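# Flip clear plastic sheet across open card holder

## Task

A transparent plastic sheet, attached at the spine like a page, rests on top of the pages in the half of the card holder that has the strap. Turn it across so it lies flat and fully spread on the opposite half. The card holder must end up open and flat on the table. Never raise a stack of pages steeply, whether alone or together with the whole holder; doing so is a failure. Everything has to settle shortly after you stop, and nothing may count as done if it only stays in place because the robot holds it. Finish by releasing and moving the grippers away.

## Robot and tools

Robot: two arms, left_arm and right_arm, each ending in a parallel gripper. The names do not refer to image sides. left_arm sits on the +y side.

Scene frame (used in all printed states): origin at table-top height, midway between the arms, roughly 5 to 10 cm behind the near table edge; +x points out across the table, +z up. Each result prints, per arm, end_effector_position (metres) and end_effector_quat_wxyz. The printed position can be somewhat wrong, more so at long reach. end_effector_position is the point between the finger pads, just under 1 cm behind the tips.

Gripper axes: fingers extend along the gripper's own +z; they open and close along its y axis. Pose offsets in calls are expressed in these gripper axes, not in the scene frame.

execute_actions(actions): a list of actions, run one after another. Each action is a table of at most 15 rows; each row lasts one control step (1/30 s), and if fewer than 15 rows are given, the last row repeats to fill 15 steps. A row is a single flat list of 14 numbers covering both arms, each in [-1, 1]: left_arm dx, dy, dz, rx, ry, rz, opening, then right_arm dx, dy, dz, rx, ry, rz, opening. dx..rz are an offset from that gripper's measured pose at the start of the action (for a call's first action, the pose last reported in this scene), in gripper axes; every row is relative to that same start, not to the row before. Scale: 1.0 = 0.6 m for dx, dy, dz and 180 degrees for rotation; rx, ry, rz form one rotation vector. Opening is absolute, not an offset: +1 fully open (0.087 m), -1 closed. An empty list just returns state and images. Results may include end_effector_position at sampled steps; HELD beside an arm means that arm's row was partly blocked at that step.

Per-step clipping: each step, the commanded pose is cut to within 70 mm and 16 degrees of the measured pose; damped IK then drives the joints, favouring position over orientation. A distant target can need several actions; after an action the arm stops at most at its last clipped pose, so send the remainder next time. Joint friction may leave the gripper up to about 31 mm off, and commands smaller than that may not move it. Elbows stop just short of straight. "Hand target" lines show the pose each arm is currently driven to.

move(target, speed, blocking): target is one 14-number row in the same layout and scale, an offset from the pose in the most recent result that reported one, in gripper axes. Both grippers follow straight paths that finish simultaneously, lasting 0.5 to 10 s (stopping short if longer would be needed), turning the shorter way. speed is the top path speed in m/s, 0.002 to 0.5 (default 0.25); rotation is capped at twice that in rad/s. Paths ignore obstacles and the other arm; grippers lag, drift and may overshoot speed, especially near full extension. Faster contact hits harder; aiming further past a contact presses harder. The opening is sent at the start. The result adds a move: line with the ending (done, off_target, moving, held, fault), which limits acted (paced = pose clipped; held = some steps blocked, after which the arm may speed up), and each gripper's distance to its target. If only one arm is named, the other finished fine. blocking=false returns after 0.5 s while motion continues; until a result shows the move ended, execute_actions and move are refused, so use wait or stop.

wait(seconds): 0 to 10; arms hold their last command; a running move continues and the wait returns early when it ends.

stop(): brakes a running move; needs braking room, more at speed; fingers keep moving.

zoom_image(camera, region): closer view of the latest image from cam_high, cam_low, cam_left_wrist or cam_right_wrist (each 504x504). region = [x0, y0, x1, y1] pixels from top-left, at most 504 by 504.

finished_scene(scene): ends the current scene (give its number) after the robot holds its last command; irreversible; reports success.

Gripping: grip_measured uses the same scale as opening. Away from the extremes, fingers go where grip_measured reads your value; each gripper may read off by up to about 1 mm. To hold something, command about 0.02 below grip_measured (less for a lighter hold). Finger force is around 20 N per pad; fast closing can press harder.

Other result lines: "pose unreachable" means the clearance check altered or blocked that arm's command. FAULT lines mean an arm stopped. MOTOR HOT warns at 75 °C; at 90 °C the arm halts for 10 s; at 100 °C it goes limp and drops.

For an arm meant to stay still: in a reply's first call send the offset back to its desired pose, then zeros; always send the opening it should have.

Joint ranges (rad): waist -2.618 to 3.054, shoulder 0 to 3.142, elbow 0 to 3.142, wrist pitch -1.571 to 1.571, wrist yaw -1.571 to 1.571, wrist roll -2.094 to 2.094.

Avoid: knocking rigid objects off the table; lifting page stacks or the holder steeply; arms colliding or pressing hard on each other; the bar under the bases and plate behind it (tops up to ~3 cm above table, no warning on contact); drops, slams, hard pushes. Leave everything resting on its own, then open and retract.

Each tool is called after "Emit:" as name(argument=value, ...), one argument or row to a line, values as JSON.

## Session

Emit:
execute_actions(
  actions=[],
)

Scene clock: 0.00 s.
left_arm: end_effector_position=(+0.3613, +0.3146, +0.3639) grip_measured=+0.985 end_effector_quat_wxyz=(+0.724, +0.000, +0.690, -0.001) | right_arm: end_effector_position=(+0.3865, -0.3241, +0.3366) grip_measured=+0.987 end_effector_quat_wxyz=(+0.700, -0.007, +0.714, -0.008)
Joint positions: left_arm=[0.011 1.032 1.041 0.007 0.011 0.01  0.087] | right_arm=[-0.002  1.042  1.061 -0.007  0.011  0.004  0.087]
Joint velocities: left_arm=[-0.012 -0.002  0.002 -0.037  0.007 -0.051  0.   ] | right_arm=[ 0.002 -0.012 -0.007  0.007 -0.007  0.022 -0.001]
Motor temperatures (°C, as the motors report them): left_arm=[20 24 24 25 25 22] | right_arm=[22 24 25 30 25 24]
Hand target (left_arm): +0.361, +0.315, +0.364; +0.724, +0.000, +0.690, -0.001
Hand target (right_arm): +0.386, -0.324, +0.337; +0.700, -0.007, +0.714, -0.008

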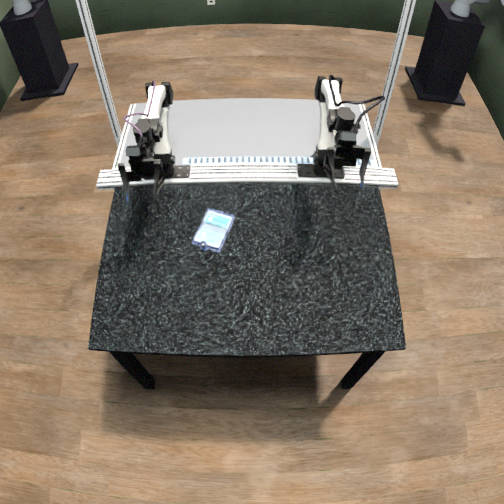

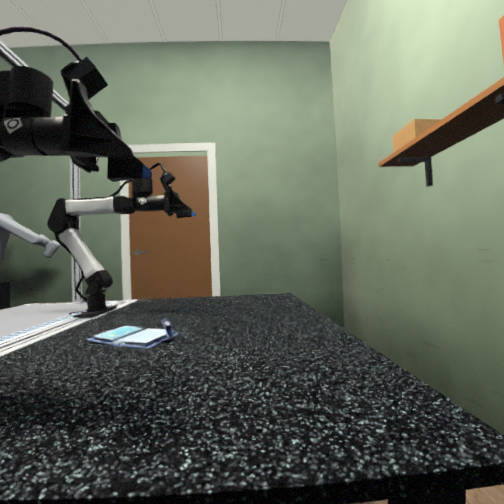

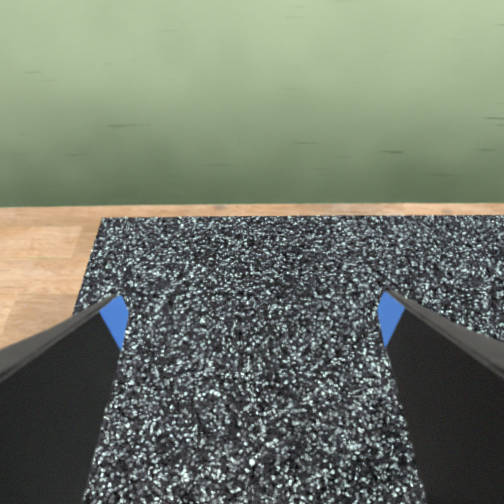

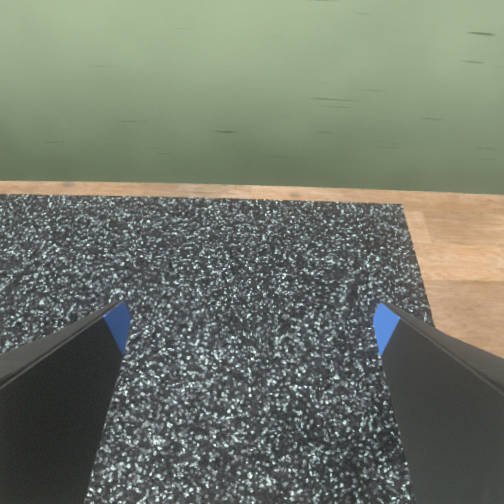

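Emit:
move(
  target=[0,0,0,0,0,0,1,0.38,0.25,-0.05,0,0.47,0,0.2],
)

Emit:
move(
  target=[0,0,0,0,0,0,1,-0.06,0.04,0.02,0,0,-0.4,0.2],
  speed=0.4,
)

Scene clock: 10.40 s.
left_arm: end_effector_position=(+0.3613, +0.3146, +0.3639) grip_measured=+0.985 end_effector_quat_wxyz=(+0.724, +0.000, +0.690, -0.001) | right_arm: end_effector_position=(+0.3538, -0.1844, +0.1030) grip_measured=+0.200 end_effector_quat_wxyz=(+0.047, -0.003, +0.999, -0.016)
Joint positions: left_arm=[0.011 1.032 1.041 0.007 0.011 0.01  0.087] | right_arm=[ 0.367  2.069  2.003 -1.39   0.054  0.371  0.053]
Joint velocities: left_arm=[ 0.007 -0.002 -0.007 -0.007  0.066  0.022  0.   ] | right_arm=[ 0.017 -0.012 -0.022 -0.007  0.037 -0.037  0.   ]
Motor temperatures (°C, as the motors report them): left_arm=[20 24 26 27 25 22] | right_arm=[22 25 26 32 25 24]
Hand target (left_arm): +0.361, +0.315, +0.364; +0.724, +0.000, +0.690, -0.001
Hand target (right_arm): +0.351, -0.180, +0.104; +0.039, -0.003, +0.999, -0.015
Off the commanded pose (left_arm): 0.000 m, 0 deg.
Off the commanded pose (right_arm): 0.007 m, 1 deg.
move: done

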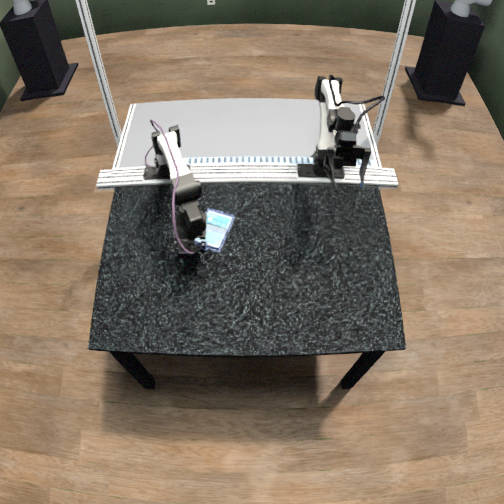

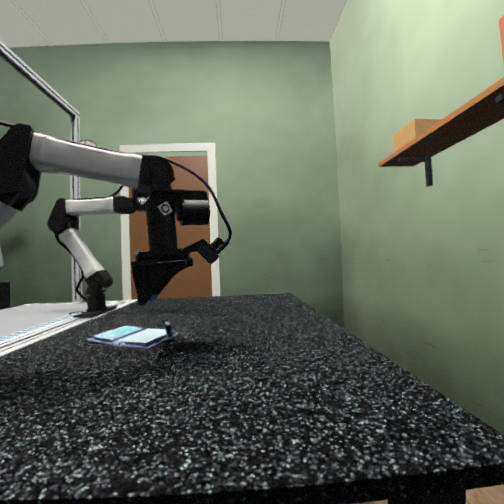

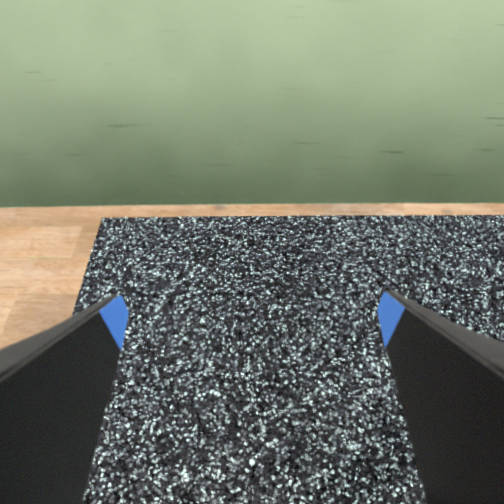

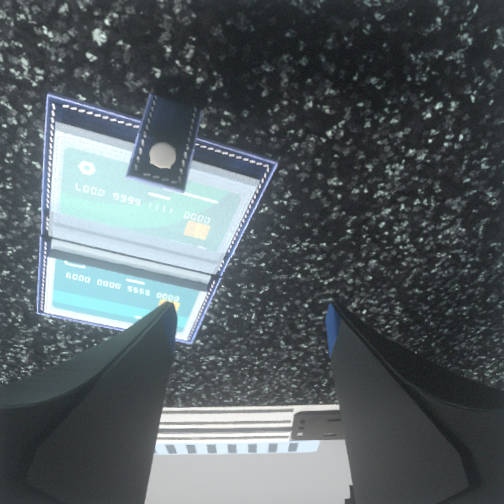

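Scene clock: 12.63 s.
left_arm: end_effector_position=(+0.3613, +0.3146, +0.3639) grip_measured=+0.985 end_effector_quat_wxyz=(+0.724, +0.000, +0.690, -0.001) | right_arm: end_effector_position=(+0.3914, -0.1619, +0.0962) grip_measured=+0.200 end_effector_quat_wxyz=(+0.041, -0.580, +0.812, -0.038)
Joint positions: left_arm=[0.011 1.032 1.041 0.007 0.011 0.01  0.087] | right_arm=[ 0.486  2.215  2.199 -1.423  0.058 -0.746  0.053]
Joint velocities: left_arm=[-0.022  0.007  0.002 -0.037 -0.037 -0.139 -0.001] | right_arm=[ 0.012  0.032 -0.002  0.007  0.037 -0.037  0.001]
Motor temperatures (°C, as the motors report them): left_arm=[20 24 26 28 25 22] | right_arm=[22 26 26 31 25 24]
Hand target (left_arm): +0.361, +0.315, +0.364; +0.724, +0.000, +0.690, -0.001
Hand target (right_arm): +0.390, -0.160, +0.094; +0.030, -0.589, +0.806, -0.041
Off the commanded pose (left_arm): 0.000 m, 0 deg.
Off the commanded pose (right_arm): 0.003 m, 2 deg.
move: done

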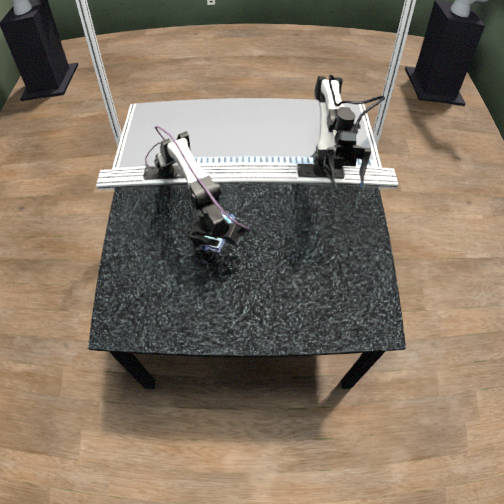

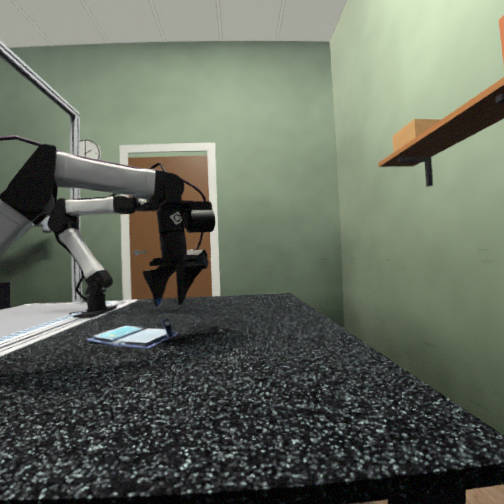

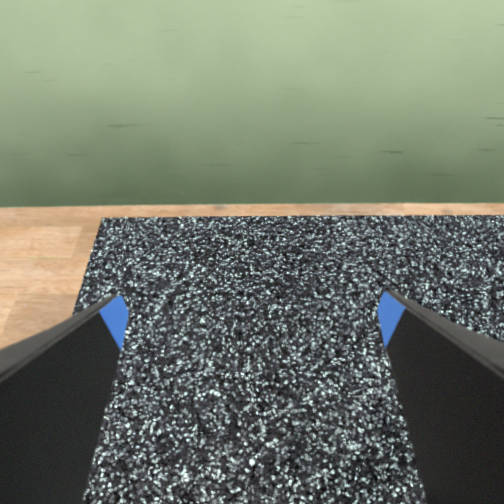

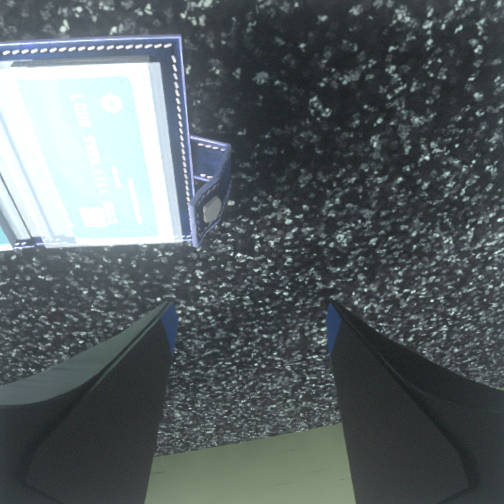

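Emit:
move(
  target=[0,0,0,0,0,0,1,-0.012,0.032,0.09,-0.03,0,0,-0.2],
  speed=0.1,
)

Scene clock: 15.43 s.
left_arm: end_effector_position=(+0.3613, +0.3146, +0.3639) grip_measured=+0.985 end_effector_quat_wxyz=(+0.724, +0.000, +0.690, -0.001) | right_arm: end_effector_position=(+0.3881, -0.1519, +0.0531) grip_measured=-0.200 end_effector_quat_wxyz=(+0.028, -0.582, +0.813, -0.005)
Joint positions: left_arm=[0.011 1.032 1.041 0.007 0.011 0.01  0.087] | right_arm=[ 0.486  2.245  2.084 -1.312 -0.003 -0.744  0.035]
Joint velocities: left_arm=[-0.002 -0.007  0.007  0.007  0.037 -0.022  0.001] | right_arm=[ 0.002  0.007 -0.002  0.007 -0.066  0.095 -0.   ]
Motor temperatures (°C, as the motors report them): left_arm=[20 24 26 28 25 22] | right_arm=[22 27 27 31 25 24]
Hand target (left_arm): +0.361, +0.315, +0.364; +0.724, +0.000, +0.690, -0.001
Hand target (right_arm): +0.381, -0.149, +0.041; +0.013, -0.582, +0.813, +0.001
Off the commanded pose (left_arm): 0.000 m, 0 deg.
Off the commanded pose (right_arm): 0.014 m, 2 deg.
move: off_target (right_arm)

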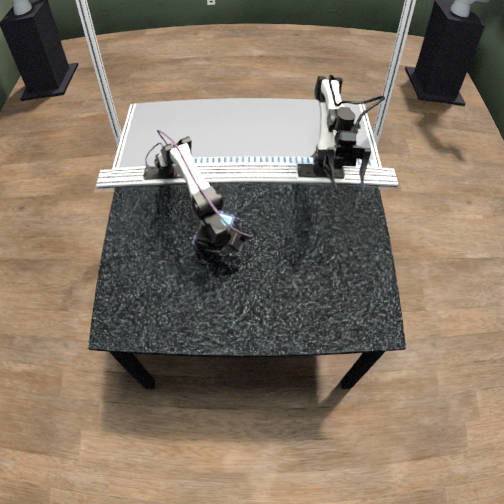

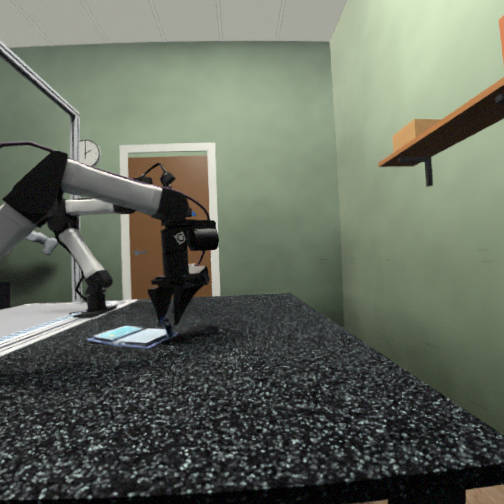

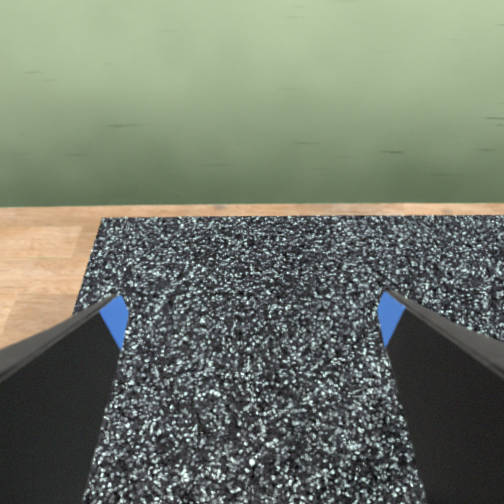

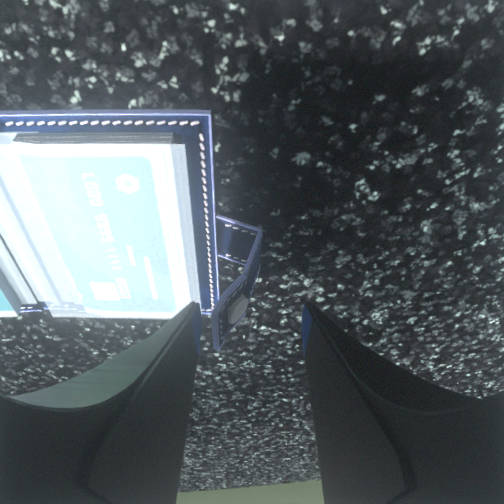

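Emit:
move(
  target=[0,0,0,0,0,0,1,0.003,0.02,0.045,0,0.015,0,-0.2],
  speed=0.06,
)

Emit:
move(
  target=[0,0,0,0,0,0,1,0,0,0,0,0,0,-0.76],
)

Scene clock: 19.20 s.
left_arm: end_effector_position=(+0.3613, +0.3146, +0.3639) grip_measured=+0.985 end_effector_quat_wxyz=(+0.724, +0.000, +0.690, -0.001) | right_arm: end_effector_position=(+0.3836, -0.1478, +0.0355) grip_measured=-0.200 end_effector_quat_wxyz=(+0.023, -0.582, +0.813, -0.016)
Joint positions: left_arm=[0.011 1.032 1.041 0.007 0.011 0.01  0.087] | right_arm=[ 0.508  2.245  2.011 -1.247  0.021 -0.724  0.035]
Joint velocities: left_arm=[ 0.012 -0.012  0.002  0.037  0.125 -0.007  0.001] | right_arm=[-0.017  0.012 -0.017 -0.037 -0.007  0.022  0.   ]
Motor temperatures (°C, as the motors report them): left_arm=[20 24 27 29 25 22] | right_arm=[22 28 27 31 25 24]
Hand target (left_arm): +0.361, +0.315, +0.364; +0.724, +0.000, +0.690, -0.001
Hand target (right_arm): +0.378, -0.149, +0.026; +0.009, -0.582, +0.813, -0.019
Off the commanded pose (left_arm): 0.000 m, 0 deg.
Off the commanded pose (right_arm): 0.012 m, 2 deg.
move: off_target (right_arm)

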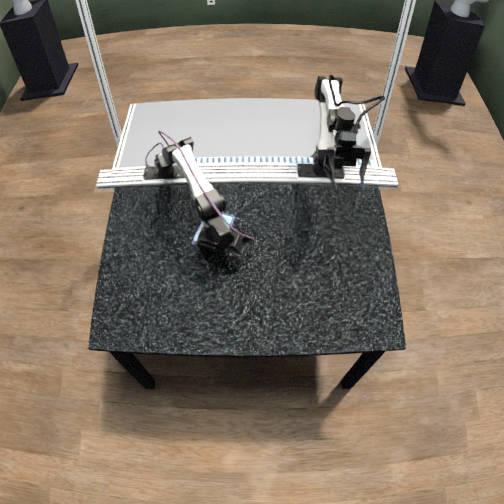

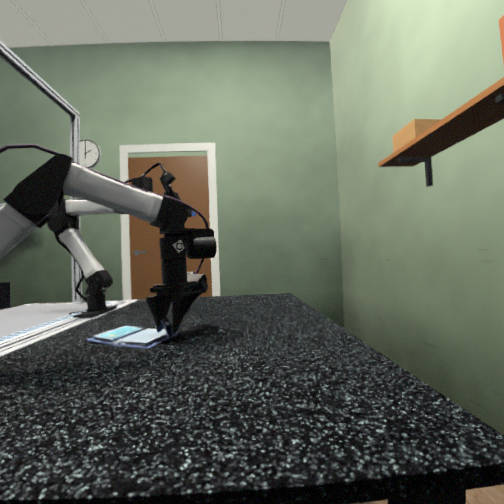

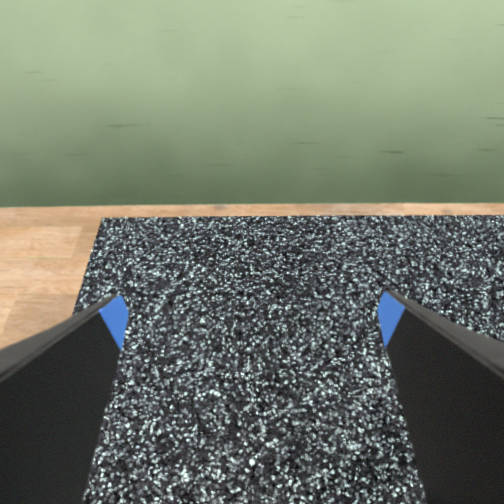

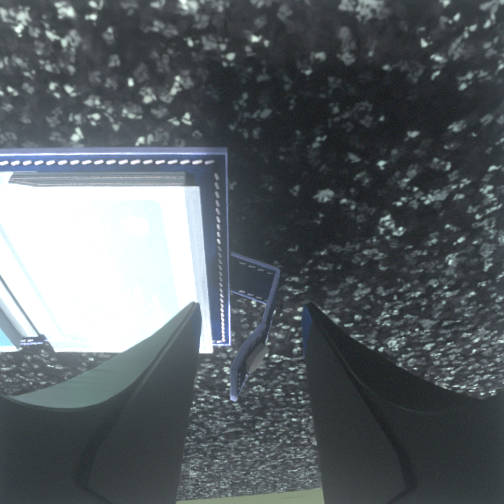

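Scene clock: 19.70 s.
left_arm: end_effector_position=(+0.3613, +0.3146, +0.3639) grip_measured=+0.985 end_effector_quat_wxyz=(+0.724, +0.000, +0.690, -0.001) | right_arm: end_effector_position=(+0.3836, -0.1478, +0.0355) grip_measured=-0.760 end_effector_quat_wxyz=(+0.023, -0.582, +0.813, -0.016)
Joint positions: left_arm=[0.011 1.032 1.041 0.007 0.011 0.01  0.087] | right_arm=[ 0.508  2.245  2.011 -1.247  0.021 -0.724  0.011]
Joint velocities: left_arm=[ 0.002 -0.002 -0.007 -0.007  0.037  0.007 -0.   ] | right_arm=[-0.017 -0.002 -0.022 -0.022 -0.022 -0.037  0.   ]
Motor temperatures (°C, as the motors report them): left_arm=[20 24 27 29 25 22] | right_arm=[22 28 27 31 25 24]
Hand target (left_arm): +0.361, +0.315, +0.364; +0.724, +0.000, +0.690, -0.001
Hand target (right_arm): +0.384, -0.148, +0.035; +0.023, -0.582, +0.813, -0.016
Off the commanded pose (left_arm): 0.000 m, 0 deg.
Off the commanded pose (right_arm): 0.000 m, 0 deg.
move: done

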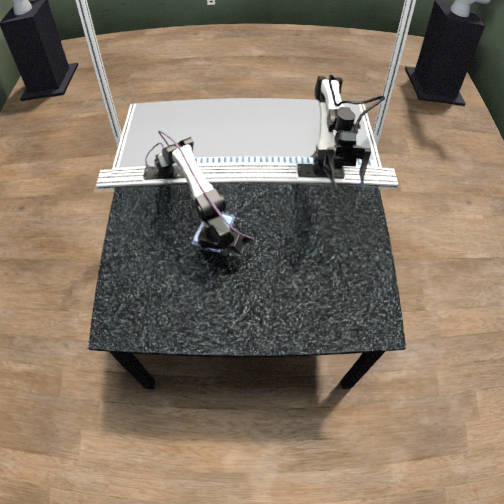

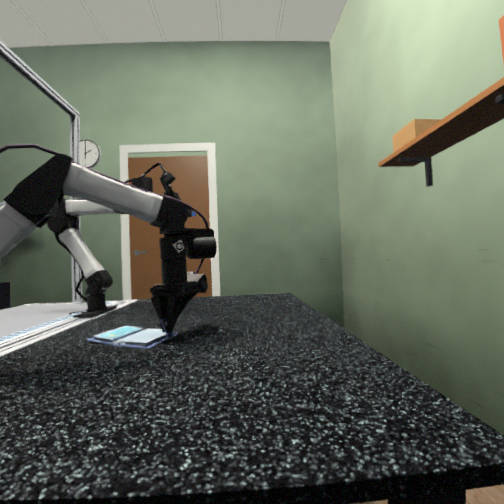

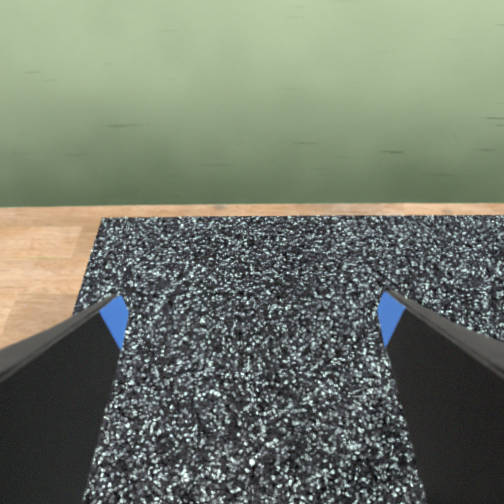

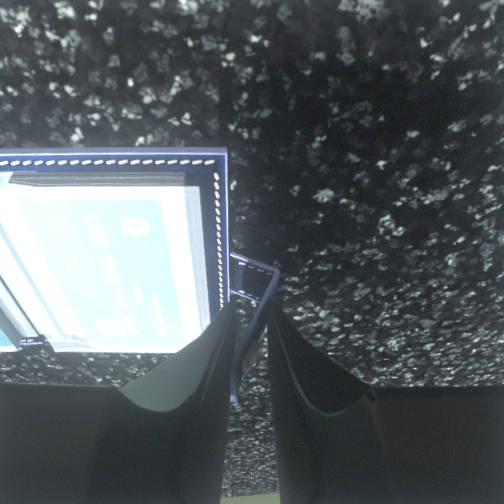

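Emit:
execute_actions(
  actions=[
    [[0,0,0,0,0,0,1,0,0,0,0,0,0,-0.9]],
  ],
)

Emit:
move(
  target=[0,0,0,0,0,0,1,0.11,0.06,-0.005,0,0,0.33,-0.9],
  speed=0.2,
)

Scene clock: 22.13 s.
left_arm: end_effector_position=(+0.3613, +0.3146, +0.3639) grip_measured=+0.985 end_effector_quat_wxyz=(+0.724, +0.000, +0.690, -0.001) | right_arm: end_effector_position=(+0.3837, -0.1478, +0.0355) grip_measured=-0.899 end_effector_quat_wxyz=(+0.023, -0.582, +0.813, -0.016)
Joint positions: left_arm=[0.011 1.032 1.041 0.007 0.011 0.01  0.087] | right_arm=[ 0.508  2.245  2.011 -1.246  0.021 -0.724  0.004]
Joint velocities: left_arm=[ 0.002 -0.002  0.002  0.022 -0.022  0.037  0.   ] | right_arm=[-0.007 -0.002 -0.002  0.007 -0.022 -0.11  -0.001]
Motor temperatures (°C, as the motors report them): left_arm=[20 24 27 29 25 22] | right_arm=[22 30 27 31 25 24]
Hand target (left_arm): +0.361, +0.315, +0.364; +0.724, +0.000, +0.690, -0.001
Hand target (right_arm): +0.384, -0.148, +0.035; +0.023, -0.582, +0.813, -0.016
Off the commanded pose (left_arm): 0.000 m, 0 deg.
Off the commanded pose (right_arm): 0.000 m, 0 deg.
Step readings (end_effector_position):
0: left_arm (+0.3613, +0.3146, +0.3639) | right_arm (+0.3836, -0.1478, +0.0355)
1: left_arm (+0.3613, +0.3146, +0.3639) | right_arm (+0.3836, -0.1478, +0.0355)
2: left_arm (+0.3613, +0.3146, +0.3639) | right_arm (+0.3837, -0.1478, +0.0355)
4: left_arm (+0.3613, +0.3146, +0.3639) | right_arm (+0.3837, -0.1478, +0.0355)
8: left_arm (+0.3613, +0.3146, +0.3639) | right_arm (+0.3837, -0.1478, +0.0355)
15: end_effector_position above

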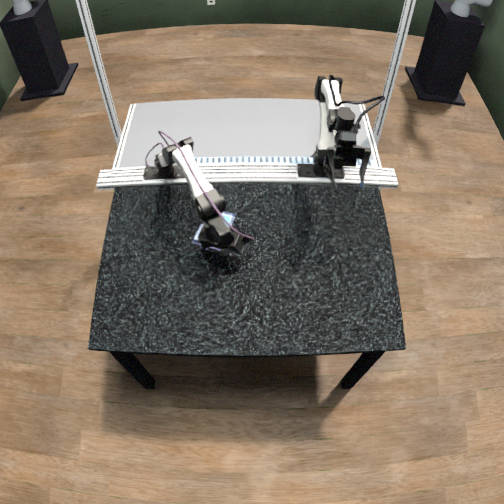

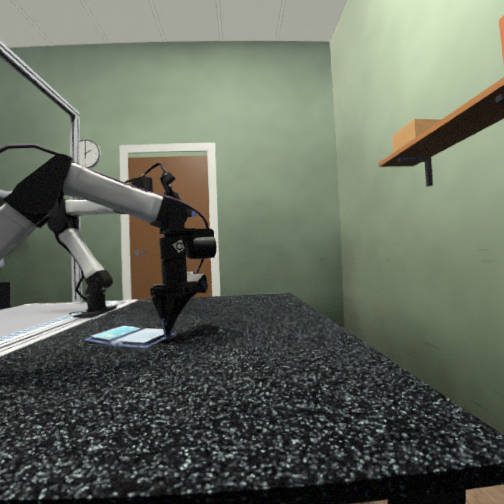

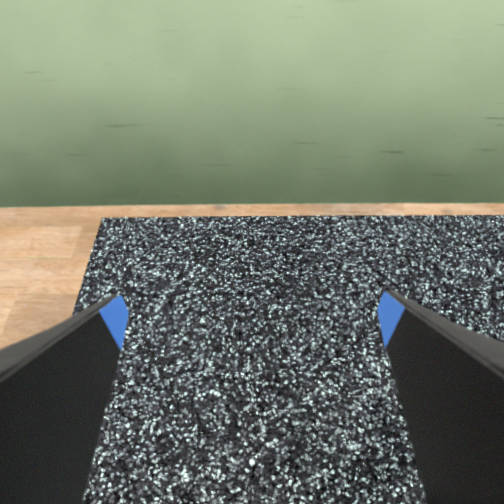

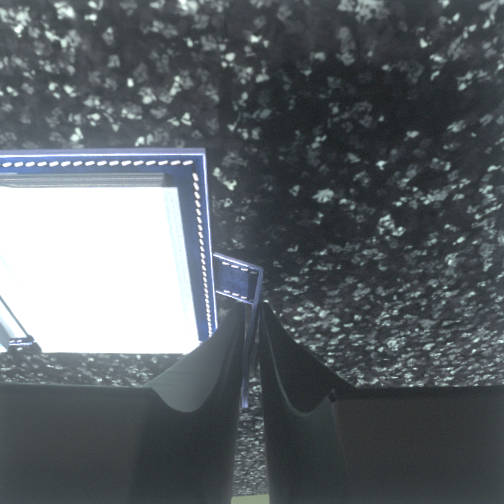

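Scene clock: 25.23 s.
left_arm: end_effector_position=(+0.3613, +0.3146, +0.3639) grip_measured=+0.985 end_effector_quat_wxyz=(+0.724, +0.000, +0.690, -0.001) | right_arm: end_effector_position=(+0.3316, -0.1949, +0.0332) grip_measured=-0.900 end_effector_quat_wxyz=(+0.024, -0.116, +0.993, -0.007)
Joint positions: left_arm=[0.011 1.032 1.041 0.007 0.011 0.01  0.087] | right_arm=[ 0.37   2.016  1.64  -1.113  0.015  0.149  0.004]
Joint velocities: left_arm=[ 0.007 -0.007  0.002 -0.037  0.051 -0.022  0.001] | right_arm=[-0.007 -0.002 -0.012 -0.11  -0.007 -0.022  0.   ]
Motor temperatures (°C, as the motors report them): left_arm=[20 24 27 29 25 22] | right_arm=[22 31 27 30 25 24]
Hand target (left_arm): +0.361, +0.315, +0.364; +0.724, +0.000, +0.690, -0.001
Hand target (right_arm): +0.329, -0.199, +0.035; +0.027, -0.103, +0.994, -0.003
Off the commanded pose (left_arm): 0.000 m, 0 deg.
Off the commanded pose (right_arm): 0.005 m, 2 deg.
move: done

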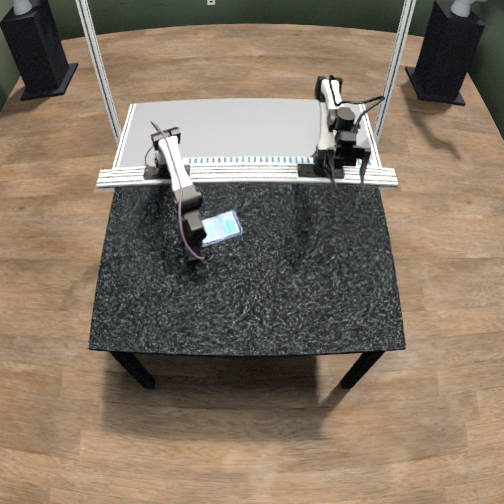

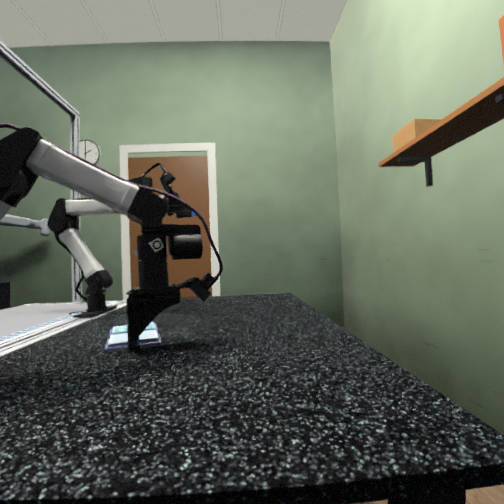

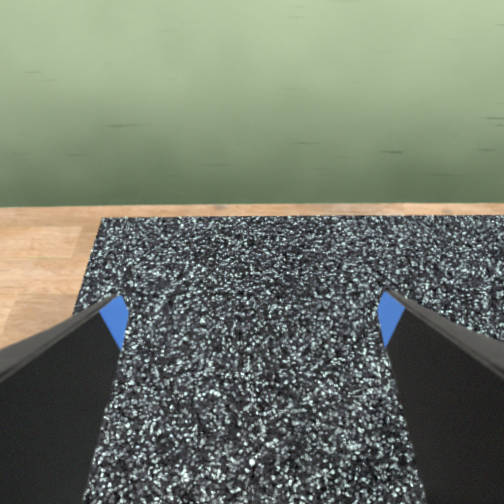

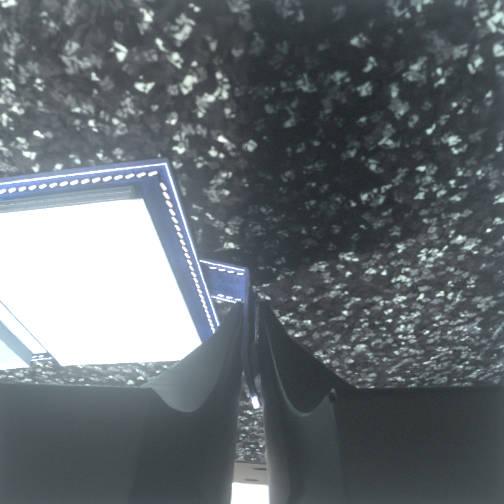

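Works. Continue, release, and reposition.

Emit:
move(
  target=[0,0,0,0,0,0,1,0.12,0.07,-0.007,0,0,0.36,-0.93],
  speed=0.2,
)

Emit:
execute_actions(
  actions=[
    [[0,0,0,0,0,0,1,0,0,0,0,0,0,-0.3]],
  ],
)

Emit:
move(
  target=[0,0,0,0,0,0,1,0,0.01,-0.07,0,0,-0.03,-0.3],
  speed=0.1,
)

Emit:
move(
  target=[0,0,0,0,0,0,1,-0.055,0.015,0,-0.19,0,0,0.1],
)

Scene clock: 32.40 s.
left_arm: end_effector_position=(+0.3613, +0.3146, +0.3639) grip_measured=+0.985 end_effector_quat_wxyz=(+0.724, +0.000, +0.690, -0.001) | right_arm: end_effector_position=(+0.2582, -0.1710, +0.0341) grip_measured=-0.930 end_effector_quat_wxyz=(+0.020, +0.432, +0.902, +0.006)
Joint positions: left_arm=[0.011 1.032 1.041 0.007 0.011 0.01  0.087] | right_arm=[ 0.421  1.695  1.211 -1.013  0.015  1.326  0.003]
Joint velocities: left_arm=[ 0.007  0.002 -0.007  0.095 -0.037 -0.037 -0.001] | right_arm=[ 0.002  0.002 -0.002 -0.022  0.051  0.051  0.   ]
Motor temperatures (°C, as the motors report them): left_arm=[20 23 28 30 25 22] | right_arm=[22 34 27 30 25 24]
Hand target (left_arm): +0.361, +0.315, +0.364; +0.724, +0.000, +0.690, -0.001
Hand target (right_arm): +0.252, -0.171, +0.034; +0.023, +0.434, +0.901, +0.007
Off the commanded pose (left_arm): 0.000 m, 0 deg.
Off the commanded pose (right_arm): 0.006 m, 1 deg.
move: done

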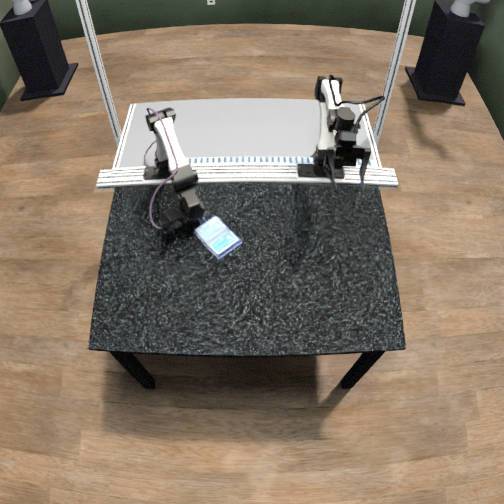

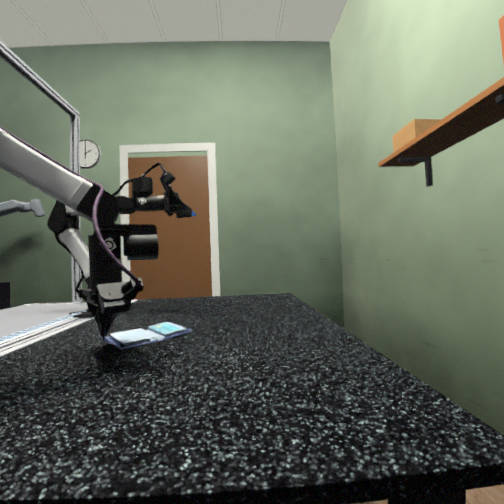

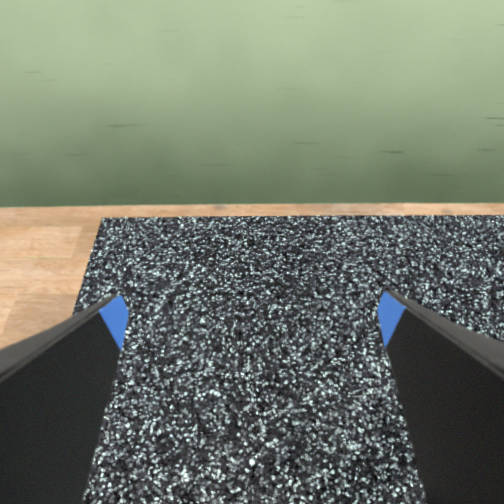

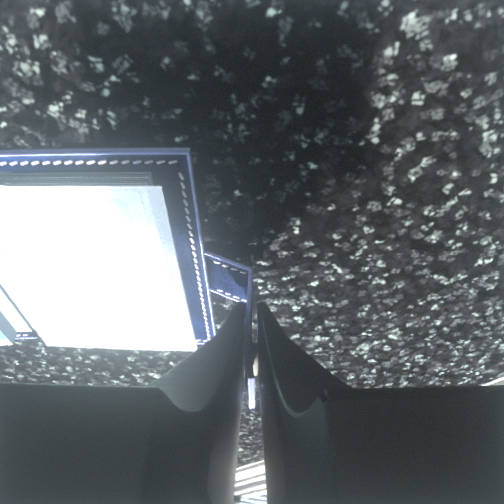

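Scene clock: 32.90 s.
left_arm: end_effector_position=(+0.3613, +0.3146, +0.3639) grip_measured=+0.985 end_effector_quat_wxyz=(+0.724, +0.000, +0.690, -0.001) | right_arm: end_effector_position=(+0.2582, -0.1710, +0.0341) grip_measured=-0.300 end_effector_quat_wxyz=(+0.020, +0.432, +0.902, +0.006)
Joint positions: left_arm=[0.011 1.032 1.041 0.007 0.011 0.01  0.087] | right_arm=[ 0.421  1.695  1.211 -1.013  0.015  1.326  0.031]
Joint velocities: left_arm=[ 0.007 -0.007  0.012 -0.007 -0.007 -0.022  0.   ] | right_arm=[-0.002  0.002 -0.007 -0.066  0.022 -0.051 -0.001]
Motor temperatures (°C, as the motors report them): left_arm=[20 23 28 30 25 22] | right_arm=[22 34 27 30 25 24]
Hand target (left_arm): +0.361, +0.315, +0.364; +0.724, +0.000, +0.690, -0.001
Hand target (right_arm): +0.258, -0.171, +0.034; +0.020, +0.432, +0.902, +0.006
Off the commanded pose (left_arm): 0.000 m, 0 deg.
Off the commanded pose (right_arm): 0.000 m, 0 deg.
Step readings (end_effector_position):
0: left_arm (+0.3613, +0.3146, +0.3639) | right_arm (+0.2582, -0.1710, +0.0341)
1: left_arm (+0.3613, +0.3146, +0.3639) | right_arm (+0.2582, -0.1710, +0.0341)
2: left_arm (+0.3613, +0.3146, +0.3639) | right_arm (+0.2582, -0.1710, +0.0341)
4: left_arm (+0.3613, +0.3146, +0.3639) | right_arm (+0.2582, -0.1710, +0.0341)
8: left_arm (+0.3613, +0.3146, +0.3639) | right_arm (+0.2582, -0.1710, +0.0341)
15: end_effector_position above

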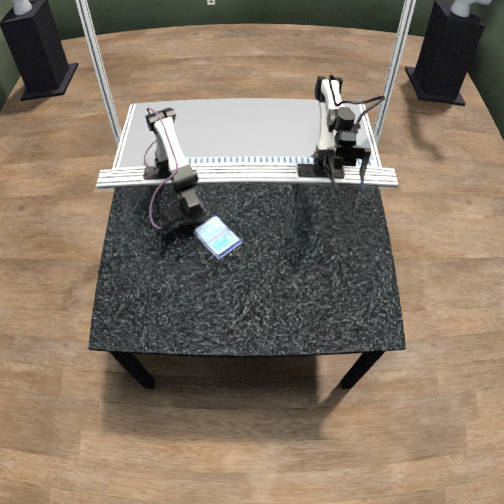

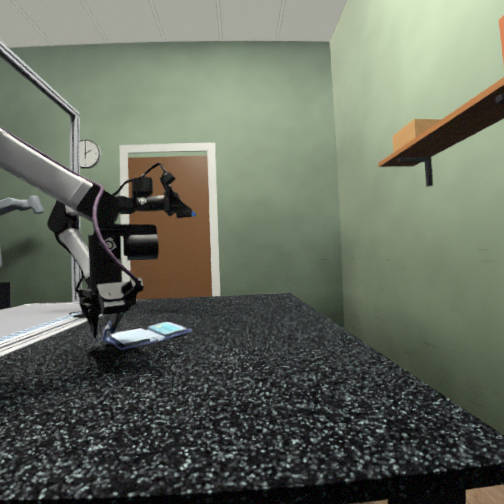

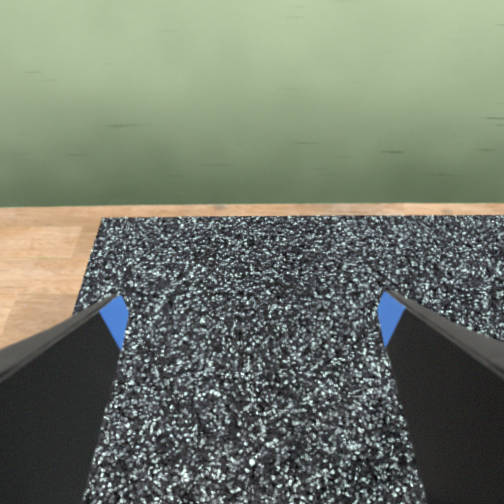

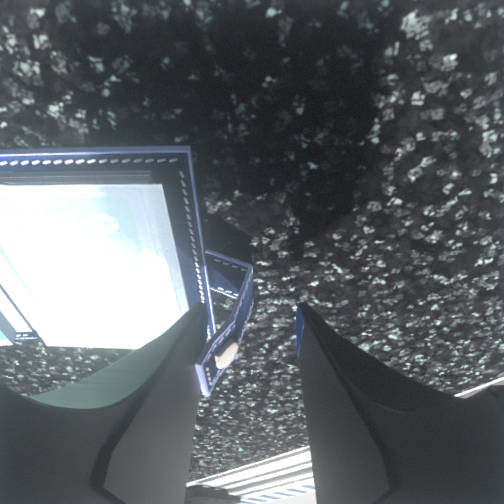

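Scene clock: 33.97 s.
left_arm: end_effector_position=(+0.3613, +0.3146, +0.3639) grip_measured=+0.985 end_effector_quat_wxyz=(+0.724, +0.000, +0.690, -0.001) | right_arm: end_effector_position=(+0.2623, -0.1697, +0.0695) grip_measured=-0.300 end_effector_quat_wxyz=(+0.020, +0.398, +0.917, +0.004)
Joint positions: left_arm=[0.011 1.032 1.041 0.007 0.011 0.01  0.087] | right_arm=[ 0.421  1.695  1.355 -1.158  0.015  1.25   0.031]
Joint velocities: left_arm=[-0.012 -0.007 -0.002 -0.007  0.022 -0.007 -0.001] | right_arm=[ 0.002 -0.002  0.002  0.007 -0.022  0.007 -0.   ]
Motor temperatures (°C, as the motors report them): left_arm=[20 23 28 30 25 22] | right_arm=[22 34 27 30 25 24]
Hand target (left_arm): +0.361, +0.315, +0.364; +0.724, +0.000, +0.690, -0.001
Hand target (right_arm): +0.261, -0.167, +0.076; +0.021, +0.389, +0.921, +0.005
Off the commanded pose (left_arm): 0.000 m, 0 deg.
Off the commanded pose (right_arm): 0.007 m, 1 deg.
move: done

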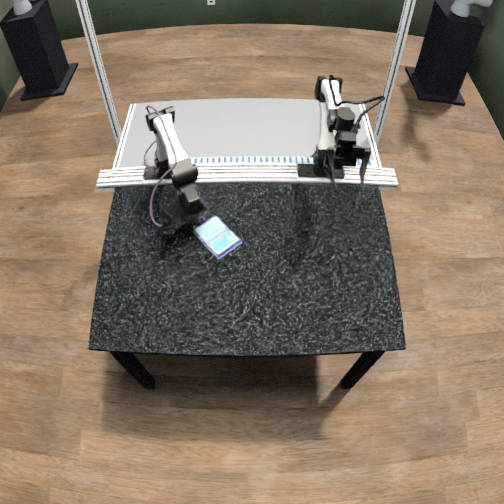

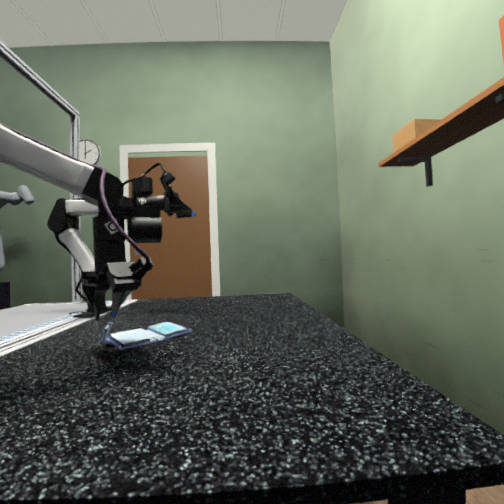

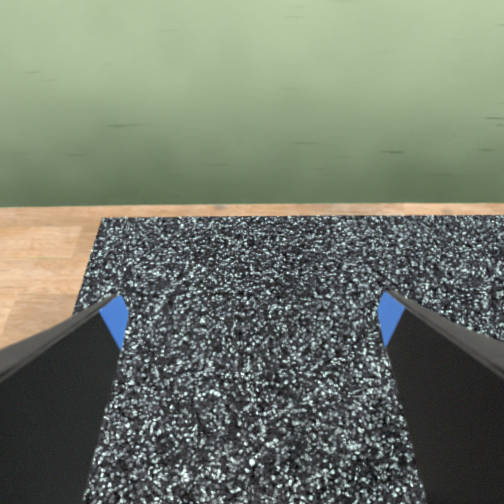

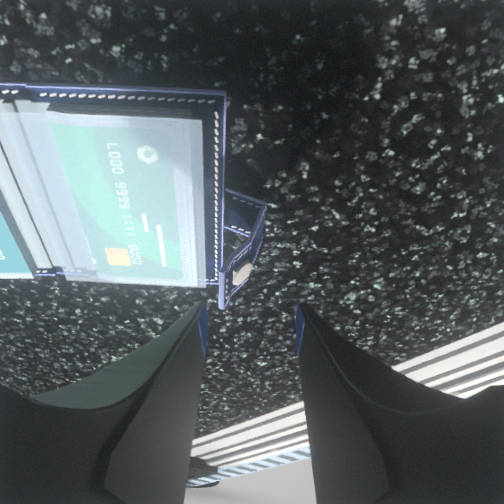

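Scene clock: 35.87 s.
left_arm: end_effector_position=(+0.3613, +0.3146, +0.3639) grip_measured=+0.985 end_effector_quat_wxyz=(+0.724, +0.000, +0.690, -0.001) | right_arm: end_effector_position=(+0.2970, -0.1838, +0.0723) grip_measured=+0.100 end_effector_quat_wxyz=(+0.133, +0.376, +0.876, +0.270)
Joint positions: left_arm=[0.011 1.032 1.041 0.007 0.011 0.01  0.087] | right_arm=[ 0.186  1.369  0.864 -0.477 -0.299  1.099  0.048]
Joint velocities: left_arm=[ 0.022 -0.017  0.012 -0.022 -0.081  0.007  0.   ] | right_arm=[-0.017  0.002  0.002 -0.051 -0.066 -0.007 -0.   ]
Motor temperatures (°C, as the motors report them): left_arm=[20 23 28 30 25 22] | right_arm=[22 34 27 30 25 24]
Hand target (left_arm): +0.361, +0.315, +0.364; +0.724, +0.000, +0.690, -0.001
Hand target (right_arm): +0.292, -0.188, +0.071; +0.135, +0.377, +0.875, +0.273
Off the commanded pose (left_arm): 0.000 m, 0 deg.
Off the commanded pose (right_arm): 0.007 m, 1 deg.
move: done

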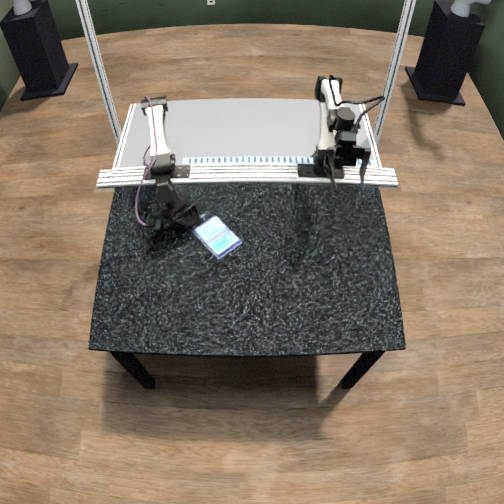

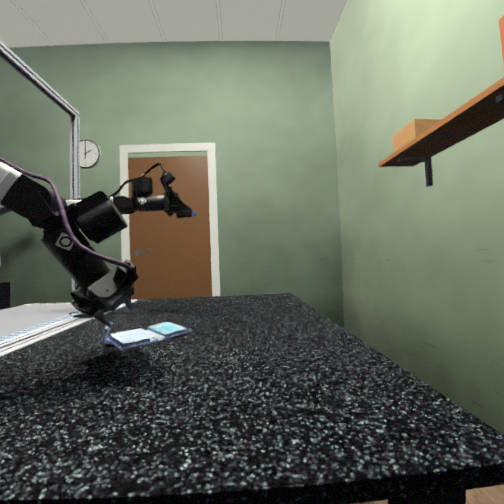

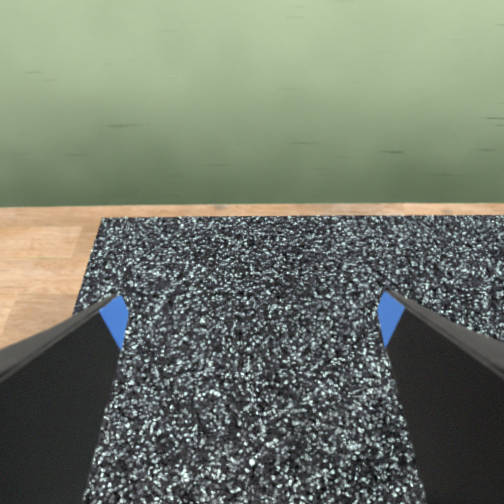

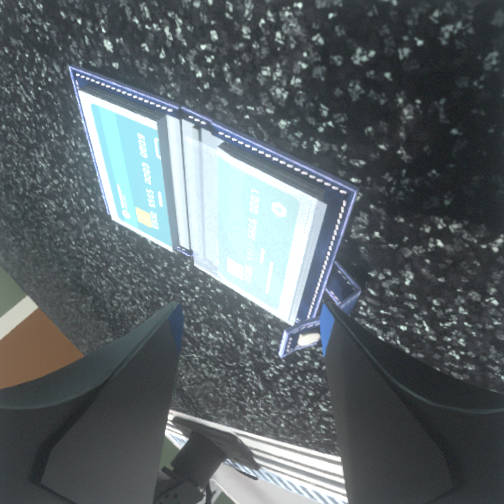

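Emit:
move(
  target=[0,0,0,0,0,0,1,0.018,-0.015,0.068,0,0,0.025,0.35],
  speed=0.06,
)

Emit:
zoom_image(
  camera="cam_right_wrist",
  region=[220,180,440,400],
)

Emit:
zoom_image(
  camera="cam_low",
  region=[70,290,200,360],
)

Scene clock: 38.90 s.
left_arm: end_effector_position=(+0.3613, +0.3146, +0.3639) grip_measured=+0.985 end_effector_quat_wxyz=(+0.724, +0.000, +0.690, -0.001) | right_arm: end_effector_position=(+0.3104, -0.1657, +0.0491) grip_measured=+0.350 end_effector_quat_wxyz=(+0.137, +0.404, +0.857, +0.288)
Joint positions: left_arm=[0.011 1.032 1.041 0.007 0.011 0.01  0.087] | right_arm=[ 0.237  1.44   0.795 -0.284 -0.272  1.22   0.059]
Joint velocities: left_arm=[-0.002  0.007 -0.012  0.007 -0.022 -0.022 -0.   ] | right_arm=[-0.012 -0.027  0.002 -0.051 -0.022  0.037  0.   ]
Motor temperatures (°C, as the motors report them): left_arm=[20 23 28 30 25 22] | right_arm=[22 33 27 31 25 24]
Hand target (left_arm): +0.361, +0.315, +0.364; +0.724, +0.000, +0.690, -0.001
Hand target (right_arm): +0.302, -0.165, +0.034; +0.123, +0.410, +0.861, +0.275
Off the commanded pose (left_arm): 0.000 m, 0 deg.
Off the commanded pose (right_arm): 0.018 m, 2 deg.
move: off_target (right_arm)

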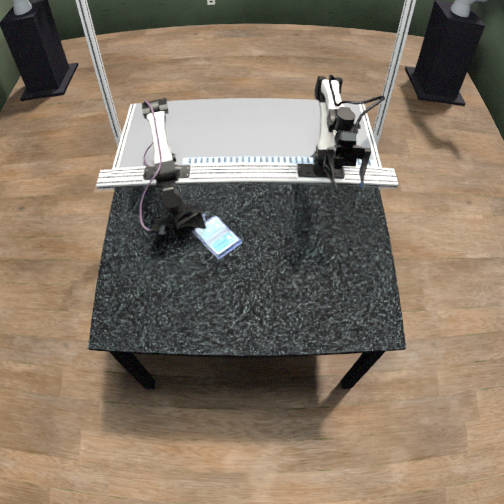

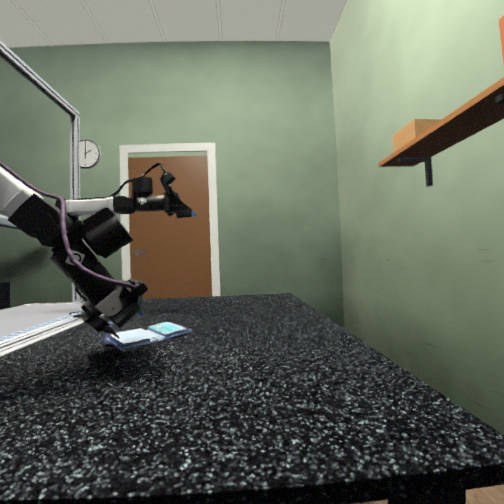

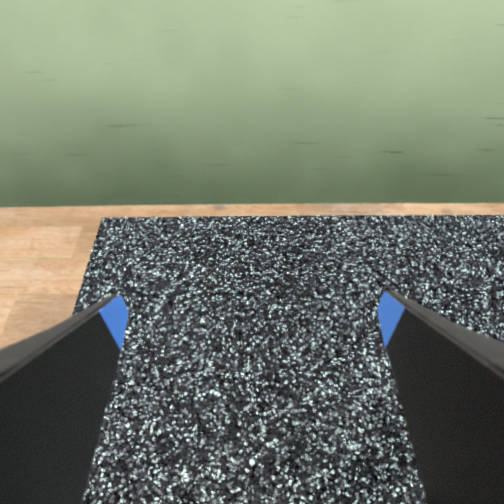

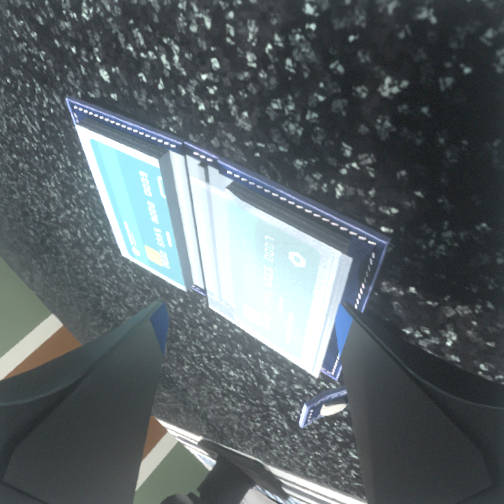

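Region (220, 180, 440, 400) of cam_right_wrist's 504x504 image, scaled by 2.291, with more detail than that image has.

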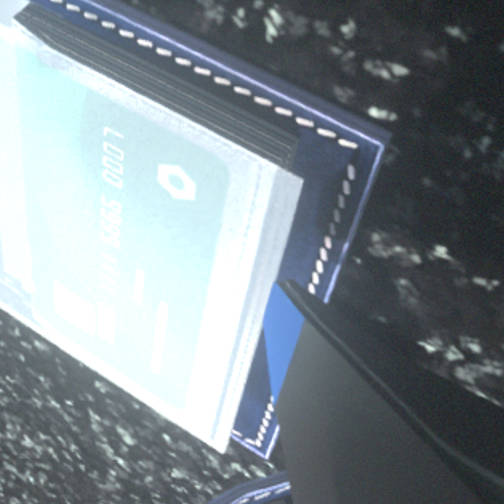

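Region (70, 290, 200, 360) of cam_low's 504x504 image, scaled by 3.877, with more detail than that image has; it fills the top 271 rows of this view, and the rest is white.

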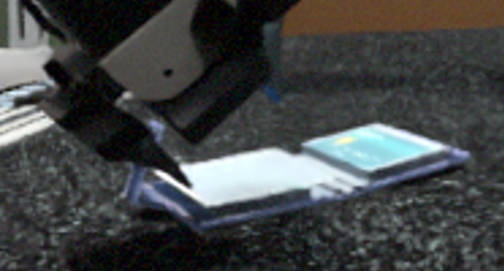

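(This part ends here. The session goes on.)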